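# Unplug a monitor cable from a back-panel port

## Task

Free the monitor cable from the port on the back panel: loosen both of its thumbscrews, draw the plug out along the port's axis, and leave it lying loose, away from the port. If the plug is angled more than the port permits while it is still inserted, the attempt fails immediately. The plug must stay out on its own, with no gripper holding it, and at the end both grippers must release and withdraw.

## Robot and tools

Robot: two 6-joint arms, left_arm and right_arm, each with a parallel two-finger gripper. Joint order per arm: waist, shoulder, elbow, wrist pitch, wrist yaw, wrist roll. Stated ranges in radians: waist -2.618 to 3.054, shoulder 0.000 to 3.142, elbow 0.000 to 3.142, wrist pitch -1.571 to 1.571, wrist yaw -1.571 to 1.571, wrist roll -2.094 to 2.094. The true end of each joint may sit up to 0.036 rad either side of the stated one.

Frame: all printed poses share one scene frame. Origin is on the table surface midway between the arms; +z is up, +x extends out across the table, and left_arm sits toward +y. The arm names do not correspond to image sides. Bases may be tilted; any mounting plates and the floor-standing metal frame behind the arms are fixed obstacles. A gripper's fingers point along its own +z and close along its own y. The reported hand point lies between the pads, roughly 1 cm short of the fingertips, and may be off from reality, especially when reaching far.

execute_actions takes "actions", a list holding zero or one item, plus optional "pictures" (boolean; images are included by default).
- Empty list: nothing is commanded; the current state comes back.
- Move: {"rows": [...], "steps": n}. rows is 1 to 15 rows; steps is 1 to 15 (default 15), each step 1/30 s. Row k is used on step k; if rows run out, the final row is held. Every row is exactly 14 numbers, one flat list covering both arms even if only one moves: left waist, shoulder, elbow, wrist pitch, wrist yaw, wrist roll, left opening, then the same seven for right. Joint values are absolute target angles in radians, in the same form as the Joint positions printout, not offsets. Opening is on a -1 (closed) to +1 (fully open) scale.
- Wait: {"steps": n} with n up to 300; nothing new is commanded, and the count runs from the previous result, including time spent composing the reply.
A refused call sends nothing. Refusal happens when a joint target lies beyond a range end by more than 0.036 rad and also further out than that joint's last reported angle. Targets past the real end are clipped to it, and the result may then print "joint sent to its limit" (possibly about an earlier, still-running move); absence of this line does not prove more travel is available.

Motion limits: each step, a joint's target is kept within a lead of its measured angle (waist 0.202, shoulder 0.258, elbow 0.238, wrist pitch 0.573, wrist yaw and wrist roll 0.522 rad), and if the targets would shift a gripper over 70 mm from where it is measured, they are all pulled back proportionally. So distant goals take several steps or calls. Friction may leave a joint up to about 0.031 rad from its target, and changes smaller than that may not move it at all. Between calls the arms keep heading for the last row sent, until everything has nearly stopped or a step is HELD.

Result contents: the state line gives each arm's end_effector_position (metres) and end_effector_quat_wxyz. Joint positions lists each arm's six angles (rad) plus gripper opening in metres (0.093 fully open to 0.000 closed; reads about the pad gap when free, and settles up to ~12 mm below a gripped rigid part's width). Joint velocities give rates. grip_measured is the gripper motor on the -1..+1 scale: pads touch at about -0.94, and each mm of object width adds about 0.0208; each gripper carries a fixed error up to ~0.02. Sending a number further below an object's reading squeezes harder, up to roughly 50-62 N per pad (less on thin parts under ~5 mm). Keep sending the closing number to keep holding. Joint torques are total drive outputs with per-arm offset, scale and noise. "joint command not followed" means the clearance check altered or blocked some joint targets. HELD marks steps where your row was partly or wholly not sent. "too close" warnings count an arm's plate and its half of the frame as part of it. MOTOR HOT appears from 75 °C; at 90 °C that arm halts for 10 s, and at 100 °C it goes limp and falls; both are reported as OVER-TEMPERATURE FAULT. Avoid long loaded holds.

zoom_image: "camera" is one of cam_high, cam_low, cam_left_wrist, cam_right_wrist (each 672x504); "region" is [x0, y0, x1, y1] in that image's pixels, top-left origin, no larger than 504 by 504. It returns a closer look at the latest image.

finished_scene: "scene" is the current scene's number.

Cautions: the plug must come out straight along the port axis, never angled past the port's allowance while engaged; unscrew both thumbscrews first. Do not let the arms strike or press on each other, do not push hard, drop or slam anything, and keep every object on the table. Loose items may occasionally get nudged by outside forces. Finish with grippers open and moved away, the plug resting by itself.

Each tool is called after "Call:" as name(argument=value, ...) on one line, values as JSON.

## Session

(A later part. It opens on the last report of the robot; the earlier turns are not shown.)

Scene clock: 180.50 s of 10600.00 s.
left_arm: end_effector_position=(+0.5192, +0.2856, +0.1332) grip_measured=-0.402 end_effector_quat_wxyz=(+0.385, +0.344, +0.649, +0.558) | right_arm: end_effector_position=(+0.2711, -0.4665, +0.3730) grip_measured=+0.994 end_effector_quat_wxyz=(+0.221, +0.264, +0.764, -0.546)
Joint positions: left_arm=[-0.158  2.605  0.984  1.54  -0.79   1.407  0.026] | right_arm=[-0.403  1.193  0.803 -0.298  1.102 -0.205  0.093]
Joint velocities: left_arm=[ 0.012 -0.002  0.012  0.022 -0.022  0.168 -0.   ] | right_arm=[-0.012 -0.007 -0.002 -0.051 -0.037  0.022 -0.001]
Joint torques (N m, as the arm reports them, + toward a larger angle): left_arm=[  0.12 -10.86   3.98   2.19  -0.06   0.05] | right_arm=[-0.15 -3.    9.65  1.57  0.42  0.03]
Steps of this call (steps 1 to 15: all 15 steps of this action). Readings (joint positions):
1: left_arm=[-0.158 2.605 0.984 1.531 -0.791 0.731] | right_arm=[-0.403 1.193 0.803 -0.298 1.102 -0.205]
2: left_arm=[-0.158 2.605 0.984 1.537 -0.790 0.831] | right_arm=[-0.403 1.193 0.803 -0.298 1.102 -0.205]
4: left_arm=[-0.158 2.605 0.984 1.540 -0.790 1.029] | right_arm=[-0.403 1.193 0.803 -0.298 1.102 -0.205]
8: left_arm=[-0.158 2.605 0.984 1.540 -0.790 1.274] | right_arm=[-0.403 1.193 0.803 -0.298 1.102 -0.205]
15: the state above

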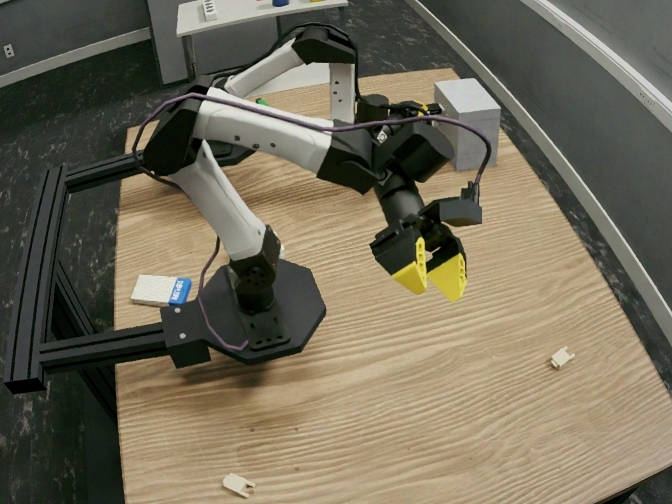

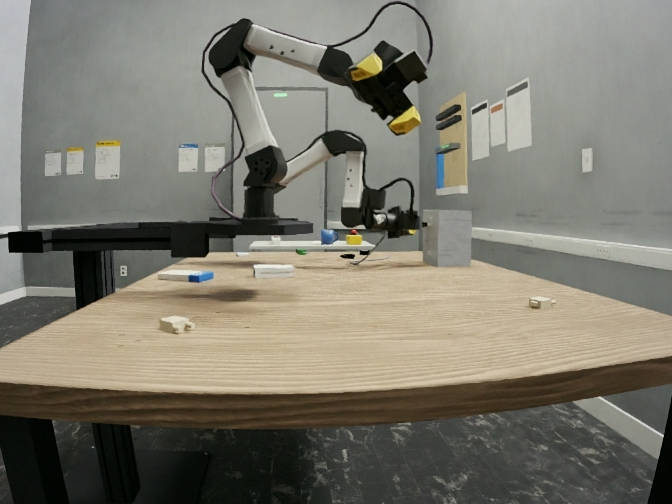

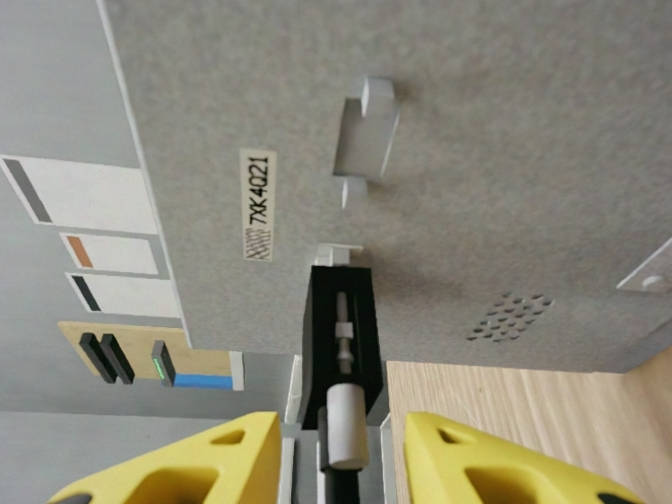

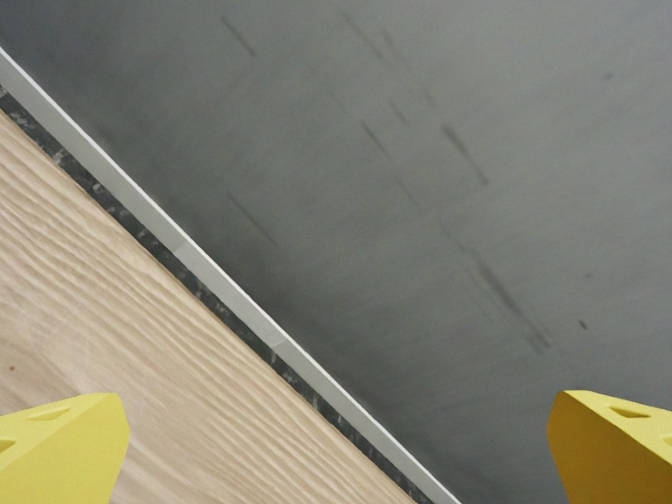

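Call:
execute_actions(actions=[{"rows":[[-0.27,2.605,0.99,1.548,-0.79,1.5,-0.4,-0.4,1.2,0.8,-0.3,1.1,-0.2,1]]}], pictures=false)

Call:
execute_actions(actions=[{"rows":[[-0.27,2.1,0.6,1.5,-0.79,1.5,-0.4,-0.4,1.2,0.8,-0.3,1.1,-0.2,1]]}], pictures=false)

Call:
execute_actions(actions=[{"steps":15}], pictures=false)

Call:
execute_actions(actions=[{"rows":[[0.11,1.95,0.85,0.9,-0.05,-0.03,0.3,-0.4,1.2,0.8,-0.3,1.1,-0.2,1]]}], pictures=false)

Call:
execute_actions(actions=[{"steps":15}], pictures=false)

Call:
execute_actions(actions=[{"rows":[[0.11,2.03,0.92,0.53,-0.05,-0.03,0.3,-0.4,1.2,0.8,-0.3,1.1,-0.2,1]]}], pictures=false)

Call:
execute_actions(actions=[{"steps":15}])

Scene clock: 187.83 s of 10600.00 s.
left_arm: end_effector_position=(+0.5117, +0.2261, +0.1346) grip_measured=-0.402 end_effector_quat_wxyz=(+0.397, +0.408, +0.611, +0.550) | right_arm: end_effector_position=(+0.2711, -0.4665, +0.3730) grip_measured=+0.994 end_effector_quat_wxyz=(+0.221, +0.264, +0.764, -0.546)
Joint positions: left_arm=[-0.277  2.605  0.984  1.541 -0.787  1.49   0.026] | right_arm=[-0.403  1.193  0.803 -0.298  1.102 -0.205  0.093]
Joint velocities: left_arm=[-0.002  0.002  0.012  0.022  0.037  0.022  0.001] | right_arm=[-0.007 -0.007 -0.012 -0.051 -0.037  0.007  0.001]
Joint torques (N m, as the arm reports them, + toward a larger angle): left_arm=[  0.49 -10.81   4.03   2.18  -0.04   0.05] | right_arm=[ 0.07 -3.    9.36  1.58  0.54  0.03]
Steps of this call (steps 1 to 30: the robot went on to your last target; steps 31 to 90: nothing new was sent; then 3.83 s passed at rest; steps 91 to 105: all 15 steps of this action). Readings (joint positions):
91: left_arm=[-0.168 2.605 0.984 1.540 -0.795 1.449] | right_arm=[-0.403 1.193 0.803 -0.298 1.102 -0.205]
92: left_arm=[-0.186 2.605 0.984 1.540 -0.799 1.458] | right_arm=[-0.403 1.193 0.803 -0.298 1.102 -0.205]
94: left_arm=[-0.238 2.605 0.984 1.540 -0.797 1.470] | right_arm=[-0.403 1.193 0.803 -0.298 1.102 -0.205]
98: left_arm=[-0.284 2.605 0.984 1.541 -0.787 1.483] | right_arm=[-0.403 1.193 0.803 -0.298 1.102 -0.205]
105: the state above

Scene clock: 188.33 s of 10600.00 s.
left_arm: end_effector_position=(+0.4607, +0.2542, +0.2656) grip_measured=-0.402 end_effector_quat_wxyz=(+0.441, +0.361, +0.602, +0.559) | right_arm: end_effector_position=(+0.2711, -0.4665, +0.3730) grip_measured=+0.994 end_effector_quat_wxyz=(+0.221, +0.264, +0.764, -0.546)
Joint positions: left_arm=[-0.275  2.086  0.622  1.516 -0.791  1.493  0.026] | right_arm=[-0.403  1.193  0.803 -0.298  1.102 -0.205  0.093]
Joint velocities: left_arm=[ 0.017 -0.017 -0.012 -0.022 -0.051 -0.066  0.001] | right_arm=[-0.017  0.007 -0.017  0.007 -0.051  0.022 -0.   ]
Joint torques (N m, as the arm reports them, + toward a larger angle): left_arm=[ 0.35 -7.18  2.56  1.95  0.03  0.05] | right_arm=[ 0.03 -3.19  9.25  1.54  0.49  0.08]
Steps of this call (steps 1 to 15: all 15 steps of this action). Readings (joint positions):
1: left_arm=[-0.277 2.568 0.943 1.516 -0.778 1.490] | right_arm=[-0.403 1.193 0.803 -0.298 1.102 -0.205]
2: left_arm=[-0.277 2.496 0.854 1.492 -0.777 1.492] | right_arm=[-0.403 1.193 0.803 -0.298 1.102 -0.205]
4: left_arm=[-0.276 2.323 0.691 1.482 -0.783 1.493] | right_arm=[-0.403 1.193 0.803 -0.298 1.102 -0.205]
8: left_arm=[-0.275 2.097 0.622 1.519 -0.791 1.493] | right_arm=[-0.403 1.193 0.803 -0.298 1.102 -0.205]
15: the state above

Scene clock: 188.83 s of 10600.00 s.
left_arm: end_effector_position=(+0.4607, +0.2541, +0.2646) grip_measured=-0.402 end_effector_quat_wxyz=(+0.439, +0.363, +0.602, +0.559) | right_arm: end_effector_position=(+0.2711, -0.4665, +0.3730) grip_measured=+0.994 end_effector_quat_wxyz=(+0.221, +0.264, +0.764, -0.546)
Joint positions: left_arm=[-0.275  2.086  0.622  1.511 -0.791  1.493  0.026] | right_arm=[-0.403  1.193  0.803 -0.298  1.102 -0.205  0.093]
Joint velocities: left_arm=[-0.012  0.012 -0.007 -0.051 -0.022  0.022 -0.   ] | right_arm=[-0.007 -0.012  0.007 -0.037  0.022 -0.051  0.   ]
Joint torques (N m, as the arm reports them, + toward a larger angle): left_arm=[ 0.44 -7.    2.63  1.92  0.01  0.04] | right_arm=[ 0.16 -3.03  9.4   1.55  0.5   0.04]
Steps of this call (steps 1 to 15: the robot went on to your last target). Readings (joint positions):
1: left_arm=[-0.275 2.086 0.622 1.515 -0.791 1.493] | right_arm=[-0.403 1.193 0.803 -0.298 1.102 -0.205]
2: left_arm=[-0.275 2.086 0.622 1.514 -0.791 1.493] | right_arm=[-0.403 1.193 0.803 -0.298 1.102 -0.205]
4: left_arm=[-0.275 2.086 0.622 1.513 -0.791 1.493] | right_arm=[-0.403 1.193 0.803 -0.298 1.102 -0.205]
8: left_arm=[-0.275 2.086 0.622 1.512 -0.791 1.493] | right_arm=[-0.403 1.193 0.803 -0.298 1.102 -0.205]
15: the state above
All arms were judged still, so your last target was given up. Only a new action makes them travel on or press farther. Fingers that are still opening or closing keep moving.

Scene clock: 189.33 s of 10600.00 s.
left_arm: end_effector_position=(+0.5435, +0.3187, +0.2807) grip_measured=+0.298 end_effector_quat_wxyz=(+0.641, +0.041, +0.763, +0.067) | right_arm: end_effector_position=(+0.2711, -0.4665, +0.3730) grip_measured=+0.994 end_effector_quat_wxyz=(+0.221, +0.264, +0.764, -0.546)
Joint positions: left_arm=[ 0.114  1.941  0.853  0.936 -0.092  0.161  0.06 ] | right_arm=[-0.403  1.193  0.803 -0.298  1.102 -0.205  0.093]
Joint velocities: left_arm=[-0.071 -0.012  0.007 -0.227  0.286 -1.136  0.001] | right_arm=[ 0.017 -0.002 -0.002 -0.007 -0.007 -0.022 -0.   ]
Joint torques (N m, as the arm reports them, + toward a larger angle): left_arm=[-0.07 -8.28  6.5   2.23  0.01 -0.04] | right_arm=[-0.09 -3.11  9.24  1.53  0.5   0.06]
Steps of this call (steps 1 to 15: all 15 steps of this action). Readings (joint positions):
1: left_arm=[-0.253 2.069 0.644 1.434 -0.722 1.421] | right_arm=[-0.403 1.193 0.803 -0.298 1.102 -0.205]
2: left_arm=[-0.206 2.048 0.699 1.311 -0.615 1.324] | right_arm=[-0.403 1.193 0.803 -0.298 1.102 -0.205]
4: left_arm=[-0.078 2.003 0.802 1.152 -0.410 1.126] | right_arm=[-0.403 1.193 0.803 -0.298 1.102 -0.205]
8: left_arm=[0.127 1.942 0.853 1.041 -0.216 0.726] | right_arm=[-0.403 1.193 0.803 -0.298 1.102 -0.205]
15: the state above

Scene clock: 189.83 s of 10600.00 s.
left_arm: end_effector_position=(+0.5426, +0.3124, +0.2751) grip_measured=+0.298 end_effector_quat_wxyz=(+0.636, -0.015, +0.772, -0.003) | right_arm: end_effector_position=(+0.2711, -0.4665, +0.3730) grip_measured=+0.994 end_effector_quat_wxyz=(+0.221, +0.264, +0.764, -0.546)
Joint positions: left_arm=[ 0.113  1.941  0.853  0.912 -0.059 -0.016  0.06 ] | right_arm=[-0.403  1.193  0.803 -0.298  1.102 -0.205  0.093]
Joint velocities: left_arm=[-0.002 -0.017 -0.002 -0.037  0.022 -0.022 -0.   ] | right_arm=[-0.022 -0.002  0.012 -0.022  0.022  0.022 -0.001]
Joint torques (N m, as the arm reports them, + toward a larger angle): left_arm=[-0.34 -8.42  6.42  2.21  0.06 -0.01] | right_arm=[-0.1  -2.91  9.56  1.52  0.51  0.1 ]
Steps of this call (steps 1 to 15: the robot went on to your last target). Readings (joint positions):
1: left_arm=[0.113 1.941 0.853 0.930 -0.083 0.124] | right_arm=[-0.403 1.193 0.803 -0.298 1.102 -0.205]
2: left_arm=[0.113 1.941 0.853 0.926 -0.078 0.095] | right_arm=[-0.403 1.193 0.803 -0.298 1.102 -0.205]
4: left_arm=[0.113 1.941 0.853 0.920 -0.071 0.052] | right_arm=[-0.403 1.193 0.803 -0.298 1.102 -0.205]
8: left_arm=[0.113 1.941 0.853 0.914 -0.063 0.008] | right_arm=[-0.403 1.193 0.803 -0.298 1.102 -0.205]
15: the state above

Scene clock: 190.33 s of 10600.00 s.
left_arm: end_effector_position=(+0.5206, +0.3112, +0.1716) grip_measured=+0.298 end_effector_quat_wxyz=(+0.471, -0.010, +0.882, +0.002) | right_arm: end_effector_position=(+0.2711, -0.4665, +0.3730) grip_measured=+0.994 end_effector_quat_wxyz=(+0.221, +0.264, +0.764, -0.546)
Joint positions: left_arm=[ 0.113  2.029  0.907  0.55  -0.058 -0.022  0.06 ] | right_arm=[-0.403  1.193  0.803 -0.298  1.102 -0.205  0.093]
Joint velocities: left_arm=[-0.007  0.002 -0.012 -0.095 -0.007 -0.007  0.   ] | right_arm=[-0.007 -0.002 -0.012 -0.037 -0.007 -0.022 -0.001]
Joint torques (N m, as the arm reports them, + toward a larger angle): left_arm=[-0.3  -9.47  7.27  1.99  0.05 -0.04] | right_arm=[ 0.3  -3.    9.14  1.57  0.48  0.06]
Steps of this call (steps 1 to 15: all 15 steps of this action). Readings (joint positions):
1: left_arm=[0.113 1.946 0.864 0.872 -0.059 -0.017] | right_arm=[-0.403 1.193 0.803 -0.298 1.102 -0.205]
2: left_arm=[0.113 1.959 0.886 0.817 -0.059 -0.018] | right_arm=[-0.403 1.193 0.803 -0.298 1.102 -0.205]
4: left_arm=[0.113 1.992 0.907 0.727 -0.058 -0.019] | right_arm=[-0.403 1.193 0.803 -0.298 1.102 -0.205]
8: left_arm=[0.113 2.028 0.907 0.599 -0.058 -0.021] | right_arm=[-0.403 1.193 0.803 -0.298 1.102 -0.205]
15: the state above

Scene clock: 190.83 s of 10600.00 s.
left_arm: end_effector_position=(+0.5195, +0.3112, +0.1699) grip_measured=+0.298 end_effector_quat_wxyz=(+0.468, -0.010, +0.884, +0.002) | right_arm: end_effector_position=(+0.2711, -0.4665, +0.3730) grip_measured=+0.994 end_effector_quat_wxyz=(+0.221, +0.264, +0.764, -0.546)
Joint positions: left_arm=[ 0.113  2.029  0.907  0.542 -0.058 -0.022  0.06 ] | right_arm=[-0.403  1.193  0.803 -0.298  1.102 -0.205  0.093]
Joint velocities: left_arm=[-0.002 -0.002 -0.002 -0.095  0.037 -0.022 -0.   ] | right_arm=[-0.002  0.012 -0.022 -0.022 -0.037 -0.066  0.   ]
Joint torques (N m, as the arm reports them, + toward a larger angle): left_arm=[-0.24 -9.49  7.32  1.99  0.04 -0.09] | right_arm=[ 0.09 -3.05  9.35  1.6   0.51  0.07]
Steps of this call (steps 1 to 15: the robot went on to your last target). Readings (joint positions):
1: left_arm=[0.113 2.029 0.907 0.548 -0.058 -0.022] | right_arm=[-0.403 1.193 0.803 -0.298 1.102 -0.205]
2: left_arm=[0.113 2.029 0.907 0.546 -0.058 -0.022] | right_arm=[-0.403 1.193 0.803 -0.298 1.102 -0.205]
4: left_arm=[0.113 2.029 0.907 0.544 -0.058 -0.022] | right_arm=[-0.403 1.193 0.803 -0.298 1.102 -0.205]
8: left_arm=[0.113 2.029 0.907 0.542 -0.058 -0.022] | right_arm=[-0.403 1.193 0.803 -0.298 1.102 -0.205]
15: the state above
All arms were judged still, so your last target was given up. Only a new action makes them travel on or press farther. Fingers that are still opening or closing keep moving.

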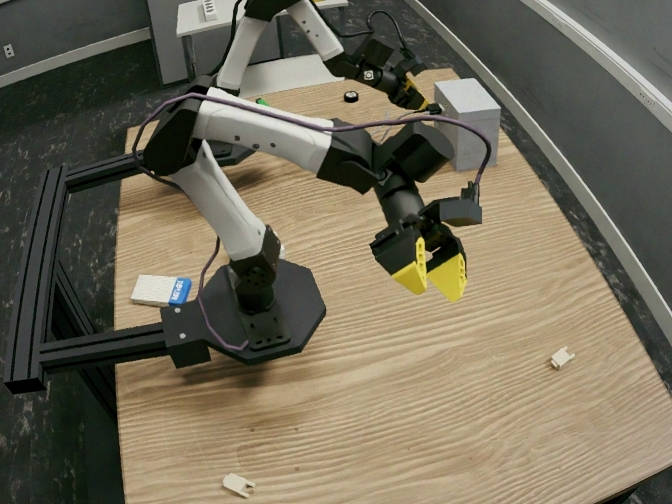

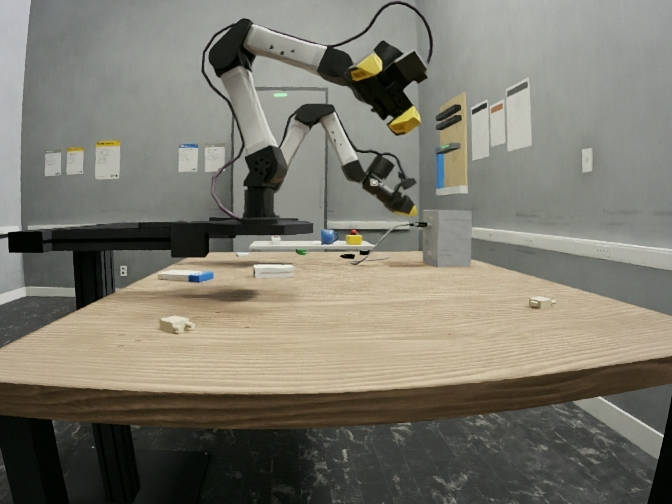

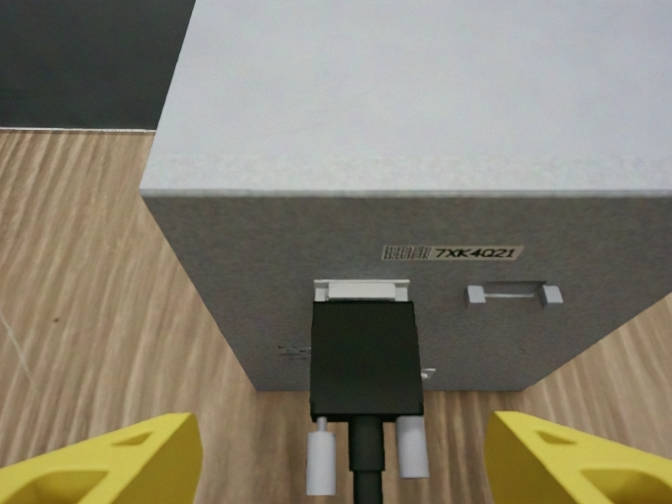

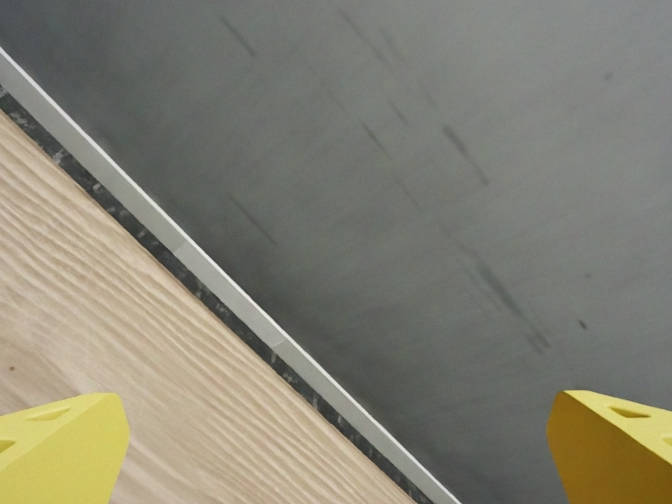

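Call:
execute_actions(actions=[{"rows":[[0.11,1.95,0.85,0.9,-0.05,-0.03,-0.4,-0.4,1.2,0.8,-0.3,1.1,-0.2,1]],"steps":10}], pictures=false)

Call:
execute_actions(actions=[{"rows":[[-0.28,2.1,0.6,1.548,-0.79,1.5,-0.4,-0.4,1.2,0.8,-0.3,1.1,-0.2,1]]}], pictures=false)

Call:
execute_actions(actions=[{"rows":[[-0.28,2.2,0.65,1.548,-0.79,1.5,-0.4,-0.4,1.2,0.8,-0.3,1.1,-0.2,1],[-0.28,2.27,0.7,1.548,-0.79,1.5,-0.4,-0.4,1.2,0.8,-0.3,1.1,-0.2,1],[-0.28,2.34,0.75,1.548,-0.79,1.5,-0.4,-0.4,1.2,0.8,-0.3,1.1,-0.2,1],[-0.28,2.4,0.8,1.548,-0.79,1.5,-0.4,-0.4,1.2,0.8,-0.3,1.1,-0.2,1],[-0.28,2.46,0.85,1.548,-0.79,1.5,-0.4,-0.4,1.2,0.8,-0.3,1.1,-0.2,1],[-0.28,2.51,0.9,1.548,-0.79,1.5,-0.4,-0.4,1.2,0.8,-0.3,1.1,-0.2,1],[-0.28,2.56,0.95,1.548,-0.79,1.5,-0.4,-0.4,1.2,0.8,-0.3,1.1,-0.2,1],[-0.28,2.605,0.99,1.548,-0.79,1.5,-0.4,-0.4,1.2,0.8,-0.3,1.1,-0.2,1]]}], pictures=false)

Call:
execute_actions(actions=[{"rows":[[-0.2,2.605,0.99,1.548,-0.79,1.5,-0.4,-0.4,1.2,0.8,-0.3,1.1,-0.2,1]]}])

Scene clock: 197.37 s of 10600.00 s.
left_arm: end_effector_position=(+0.5431, +0.3120, +0.2632) grip_measured=-0.398 end_effector_quat_wxyz=(+0.618, -0.017, +0.786, -0.004) | right_arm: end_effector_position=(+0.2711, -0.4665, +0.3730) grip_measured=+0.994 end_effector_quat_wxyz=(+0.221, +0.264, +0.764, -0.546)
Joint positions: left_arm=[ 0.113  1.952  0.865  0.866 -0.057 -0.022  0.026] | right_arm=[-0.403  1.193  0.803 -0.298  1.102 -0.205  0.093]
Joint velocities: left_arm=[-0.012 -0.002  0.017  0.271 -0.081 -0.051  0.001] | right_arm=[-0.007  0.007  0.002  0.037 -0.037 -0.022  0.001]
Joint torques (N m, as the arm reports them, + toward a larger angle): left_arm=[-0.25 -9.33  5.43  2.33  0.07 -0.07] | right_arm=[ 0.   -2.97  9.01  1.6   0.52  0.05]
Steps of this call (steps 1 to 90: nothing new was sent; then 3.20 s passed at rest; steps 91 to 100: all 10 steps of this action). Readings (joint positions):
91: left_arm=[0.113 2.024 0.896 0.584 -0.057 -0.022] | right_arm=[-0.403 1.193 0.803 -0.298 1.102 -0.205]
92: left_arm=[0.113 2.013 0.878 0.637 -0.057 -0.022] | right_arm=[-0.403 1.193 0.803 -0.298 1.102 -0.205]
94: left_arm=[0.113 1.985 0.865 0.720 -0.057 -0.022] | right_arm=[-0.403 1.193 0.803 -0.298 1.102 -0.205]
98: left_arm=[0.113 1.953 0.865 0.840 -0.057 -0.022] | right_arm=[-0.403 1.193 0.803 -0.298 1.102 -0.205]
100: the state above

Scene clock: 197.87 s of 10600.00 s.
left_arm: end_effector_position=(+0.4587, +0.2445, +0.2505) grip_measured=-0.398 end_effector_quat_wxyz=(+0.489, +0.335, +0.629, +0.503) | right_arm: end_effector_position=(+0.2711, -0.4665, +0.3730) grip_measured=+0.994 end_effector_quat_wxyz=(+0.221, +0.264, +0.764, -0.546)
Joint positions: left_arm=[-0.285  2.111  0.607  1.512 -0.749  1.307  0.026] | right_arm=[-0.403  1.193  0.803 -0.298  1.102 -0.205  0.093]
Joint velocities: left_arm=[ 0.002 -0.002 -0.002  0.212 -0.3    1.326  0.   ] | right_arm=[-0.007 -0.012 -0.007 -0.022  0.007 -0.022 -0.   ]
Joint torques (N m, as the arm reports them, + toward a larger angle): left_arm=[ 0.18 -9.16  3.64  2.17 -0.04  0.03] | right_arm=[ 0.08 -2.91  9.45  1.5   0.51  0.06]
Steps of this call (steps 1 to 15: all 15 steps of this action). Readings (joint positions):
1: left_arm=[0.090 1.969 0.834 0.962 -0.141 0.054] | right_arm=[-0.403 1.193 0.803 -0.298 1.102 -0.205]
2: left_arm=[0.048 1.990 0.780 1.091 -0.246 0.146] | right_arm=[-0.403 1.193 0.803 -0.298 1.102 -0.205]
4: left_arm=[-0.085 2.049 0.675 1.261 -0.439 0.343] | right_arm=[-0.403 1.193 0.803 -0.298 1.102 -0.205]
8: left_arm=[-0.299 2.115 0.607 1.385 -0.623 0.743] | right_arm=[-0.403 1.193 0.803 -0.298 1.102 -0.205]
15: the state above

Scene clock: 198.37 s of 10600.00 s.
left_arm: end_effector_position=(+0.5043, +0.2240, +0.1236) grip_measured=-0.398 end_effector_quat_wxyz=(+0.388, +0.424, +0.611, +0.544) | right_arm: end_effector_position=(+0.2711, -0.4665, +0.3730) grip_measured=+0.994 end_effector_quat_wxyz=(+0.221, +0.264, +0.764, -0.546)
Joint positions: left_arm=[-0.285  2.614  0.962  1.533 -0.782  1.485  0.026] | right_arm=[-0.403  1.193  0.803 -0.298  1.102 -0.205  0.093]
Joint velocities: left_arm=[ 0.007 -0.007  0.105  0.022  0.051  0.051 -0.001] | right_arm=[ 0.007 -0.002  0.002  0.051  0.051  0.022 -0.001]
Joint torques (N m, as the arm reports them, + toward a larger angle): left_arm=[  0.44 -11.44   5.03   2.21  -0.12   0.06] | right_arm=[-0.14 -2.71  9.29  1.58  0.47  0.09]
Steps of this call (steps 1 to 15: all 15 steps of this action). Readings (joint positions):
1: left_arm=[-0.285 2.121 0.611 1.525 -0.758 1.344] | right_arm=[-0.403 1.193 0.803 -0.298 1.102 -0.205]
2: left_arm=[-0.285 2.150 0.630 1.542 -0.766 1.373] | right_arm=[-0.403 1.193 0.803 -0.298 1.102 -0.205]
4: left_arm=[-0.285 2.258 0.711 1.563 -0.775 1.415] | right_arm=[-0.403 1.193 0.803 -0.298 1.102 -0.205]
8: left_arm=[-0.285 2.514 0.902 1.557 -0.779 1.460] | right_arm=[-0.403 1.193 0.803 -0.298 1.102 -0.205]
15: the state above

Scene clock: 198.87 s of 10600.00 s.
left_arm: end_effector_position=(+0.5126, +0.2694, +0.1254) grip_measured=-0.398 end_effector_quat_wxyz=(+0.363, +0.391, +0.629, +0.565) | right_arm: end_effector_position=(+0.2711, -0.4665, +0.3730) grip_measured=+0.994 end_effector_quat_wxyz=(+0.221, +0.264, +0.764, -0.546)
Joint positions: left_arm=[-0.193  2.614  0.969  1.539 -0.789  1.491  0.026] | right_arm=[-0.403  1.193  0.803 -0.298  1.102 -0.205  0.093]
Joint velocities: left_arm=[-0.002 -0.012  0.017  0.007  0.081  0.066 -0.001] | right_arm=[ 0.002 -0.007 -0.007  0.051 -0.037 -0.037 -0.   ]
Joint torques (N m, as the arm reports them, + toward a larger angle): left_arm=[ -0.68 -11.43   5.1    2.19  -0.06   0.1 ] | right_arm=[-0.02 -3.    9.42  1.56  0.51  0.05]
Steps of this call (steps 1 to 15: all 15 steps of this action). Readings (joint positions):
1: left_arm=[-0.278 2.614 0.965 1.534 -0.779 1.487] | right_arm=[-0.403 1.193 0.803 -0.298 1.102 -0.205]
2: left_arm=[-0.264 2.614 0.967 1.536 -0.778 1.488] | right_arm=[-0.403 1.193 0.803 -0.298 1.102 -0.205]
4: left_arm=[-0.226 2.614 0.969 1.538 -0.780 1.489] | right_arm=[-0.403 1.193 0.803 -0.298 1.102 -0.205]
8: left_arm=[-0.192 2.614 0.969 1.538 -0.789 1.490] | right_arm=[-0.403 1.193 0.803 -0.298 1.102 -0.205]
15: the state above

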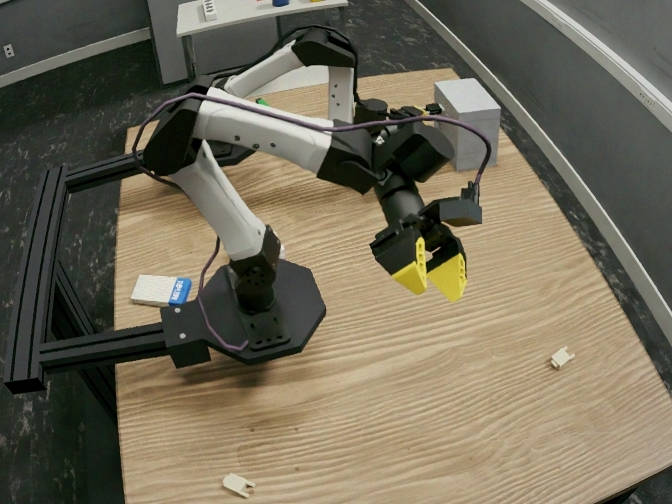

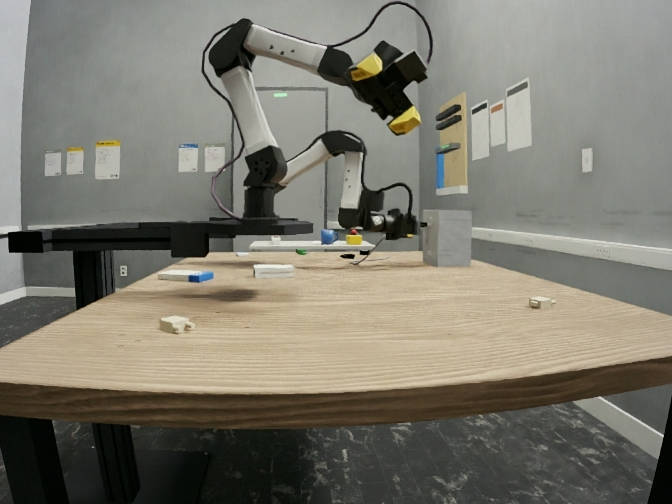

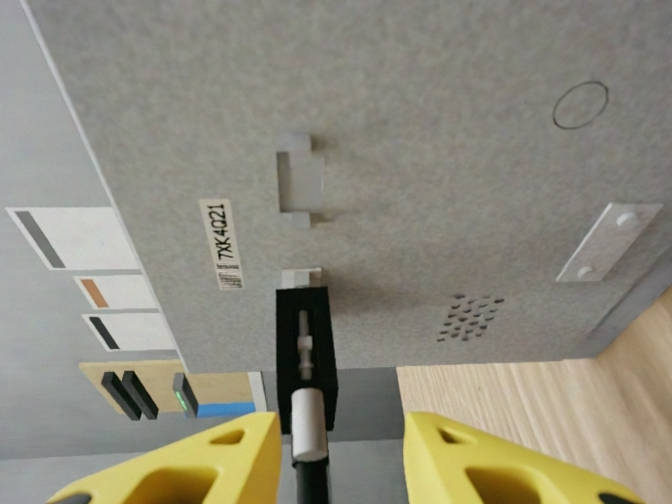

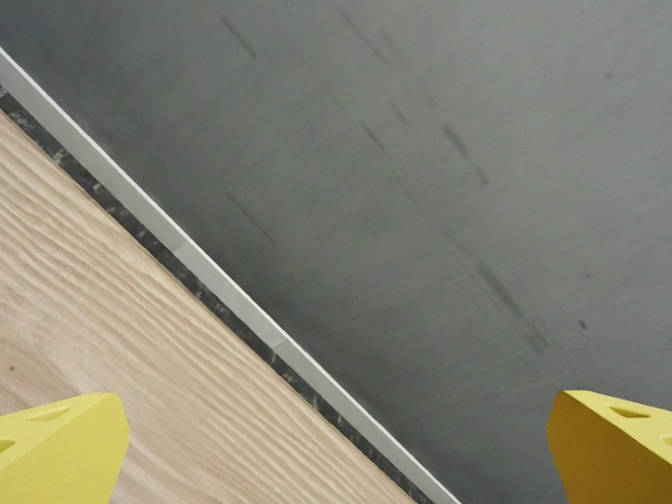

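Call:
execute_actions(actions=[{"rows":[[-0.19,2.595,1.004,1.548,-0.79,1.5,-0.4,-0.4,1.2,0.8,-0.3,1.1,-0.2,1]],"steps":10}], pictures=false)

Call:
execute_actions(actions=[{"rows":[[-0.175,2.605,0.99,1.548,-0.79,1.5,-0.4,-0.4,1.2,0.8,-0.3,1.1,-0.2,1],[-0.17,2.605,0.99,1.548,-0.79,1.5,-0.4,-0.4,1.2,0.8,-0.3,1.1,-0.2,1],[-0.165,2.605,0.99,1.548,-0.79,1.5,-0.4,-0.4,1.2,0.8,-0.3,1.1,-0.2,1],[-0.16,2.605,0.99,1.548,-0.79,1.5,-0.4,-0.4,1.2,0.8,-0.3,1.1,-0.2,1],[-0.155,2.605,0.99,1.548,-0.79,1.5,-0.4,-0.4,1.2,0.8,-0.3,1.1,-0.2,1]]}])

Scene clock: 202.07 s of 10600.00 s.
left_arm: end_effector_position=(+0.5160, +0.2682, +0.1288) grip_measured=-0.398 end_effector_quat_wxyz=(+0.368, +0.386, +0.628, +0.566) | right_arm: end_effector_position=(+0.2711, -0.4665, +0.3730) grip_measured=+0.994 end_effector_quat_wxyz=(+0.221, +0.264, +0.764, -0.546)
Joint positions: left_arm=[-0.193  2.614  0.982  1.541 -0.789  1.492  0.026] | right_arm=[-0.403  1.193  0.803 -0.298  1.102 -0.205  0.093]
Joint velocities: left_arm=[ 0.007 -0.002 -0.007 -0.037 -0.007 -0.051 -0.   ] | right_arm=[-0.007  0.012 -0.007  0.007  0.022 -0.037  0.   ]
Joint torques (N m, as the arm reports them, + toward a larger angle): left_arm=[  0.12 -12.26   5.07   2.19  -0.09   0.07] | right_arm=[-0.11 -2.96  9.45  1.51  0.51  0.09]
Steps of this call (steps 1 to 15: the robot went on to your last target; steps 16 to 86: nothing new was sent; steps 87 to 96: all 10 steps of this action). Readings (joint positions):
87: left_arm=[-0.193 2.614 0.971 1.539 -0.789 1.492] | right_arm=[-0.403 1.193 0.803 -0.298 1.102 -0.205]
88: left_arm=[-0.193 2.614 0.974 1.539 -0.789 1.492] | right_arm=[-0.403 1.193 0.803 -0.298 1.102 -0.205]
90: left_arm=[-0.193 2.614 0.980 1.540 -0.789 1.492] | right_arm=[-0.403 1.193 0.803 -0.298 1.102 -0.205]
94: left_arm=[-0.193 2.614 0.982 1.541 -0.789 1.492] | right_arm=[-0.403 1.193 0.803 -0.298 1.102 -0.205]
96: the state above

Scene clock: 202.57 s of 10600.00 s.
left_arm: end_effector_position=(+0.5175, +0.2853, +0.1285) grip_measured=-0.398 end_effector_quat_wxyz=(+0.358, +0.376, +0.634, +0.573) | right_arm: end_effector_position=(+0.2711, -0.4665, +0.3730) grip_measured=+0.994 end_effector_quat_wxyz=(+0.221, +0.264, +0.764, -0.546)
Joint positions: left_arm=[-0.159  2.614  0.982  1.541 -0.789  1.492  0.026] | right_arm=[-0.403  1.193  0.803 -0.298  1.102 -0.205  0.093]
Joint velocities: left_arm=[ 0.002  0.002 -0.012 -0.007  0.007  0.007 -0.002] | right_arm=[ 0.002 -0.012 -0.002 -0.051  0.007 -0.022 -0.   ]
Joint torques (N m, as the arm reports them, + toward a larger angle): left_arm=[  0.19 -11.41   4.     2.19  -0.05   0.04] | right_arm=[-0.07 -2.9   9.18  1.54  0.44  0.08]
Steps of this call (steps 1 to 15: all 15 steps of this action). Readings (joint positions):
1: left_arm=[-0.193 2.614 0.982 1.541 -0.789 1.492] | right_arm=[-0.403 1.193 0.803 -0.298 1.102 -0.205]
2: left_arm=[-0.190 2.614 0.982 1.541 -0.789 1.492] | right_arm=[-0.403 1.193 0.803 -0.298 1.102 -0.205]
4: left_arm=[-0.182 2.614 0.982 1.541 -0.789 1.492] | right_arm=[-0.403 1.193 0.803 -0.298 1.102 -0.205]
8: left_arm=[-0.161 2.614 0.982 1.541 -0.789 1.492] | right_arm=[-0.403 1.193 0.803 -0.298 1.102 -0.205]
15: the state above

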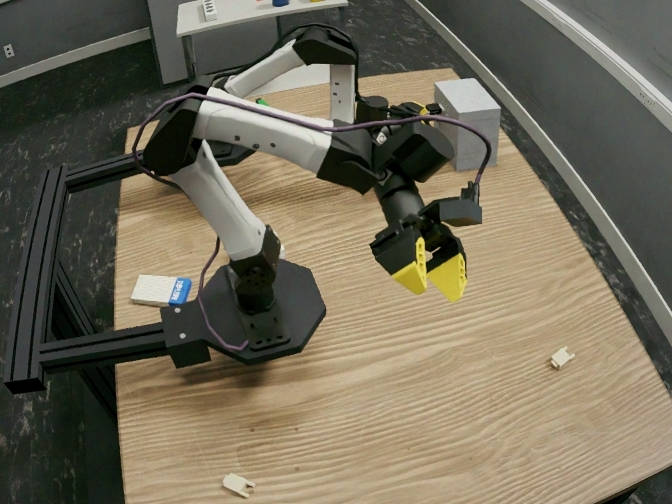

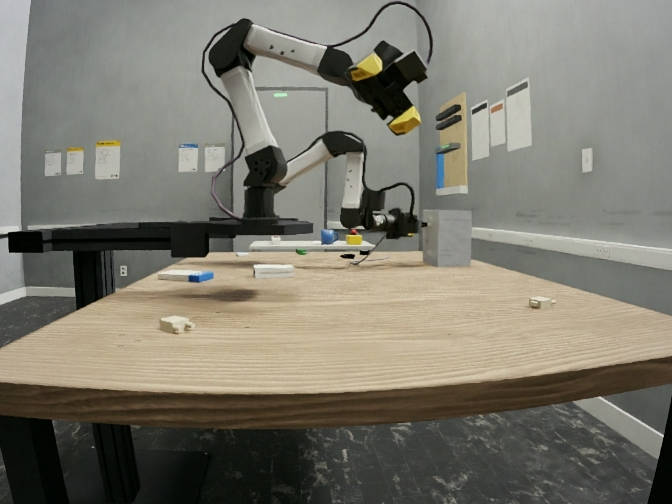

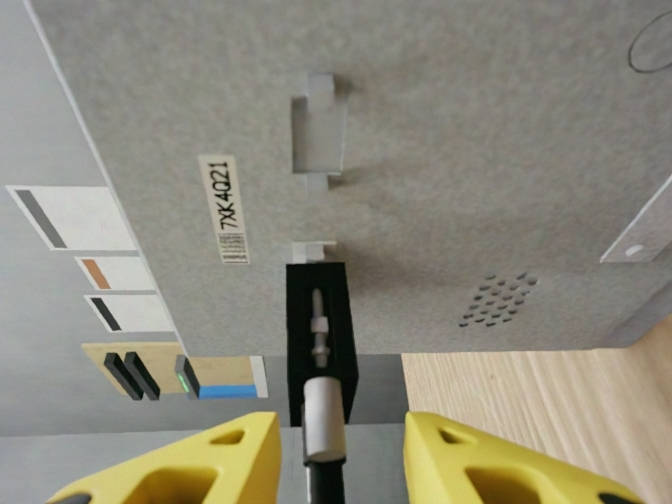

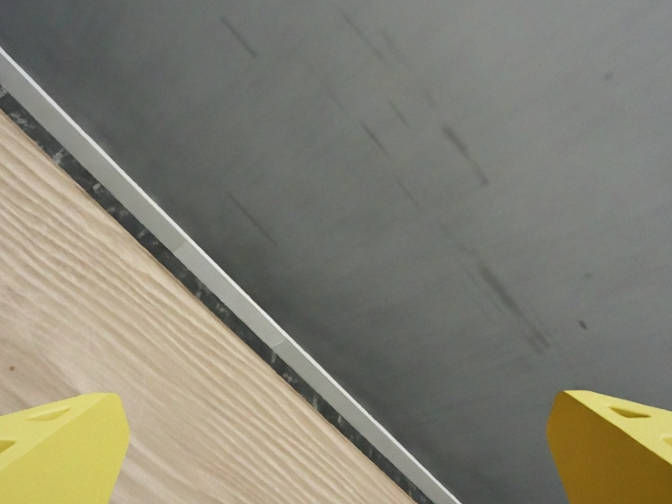

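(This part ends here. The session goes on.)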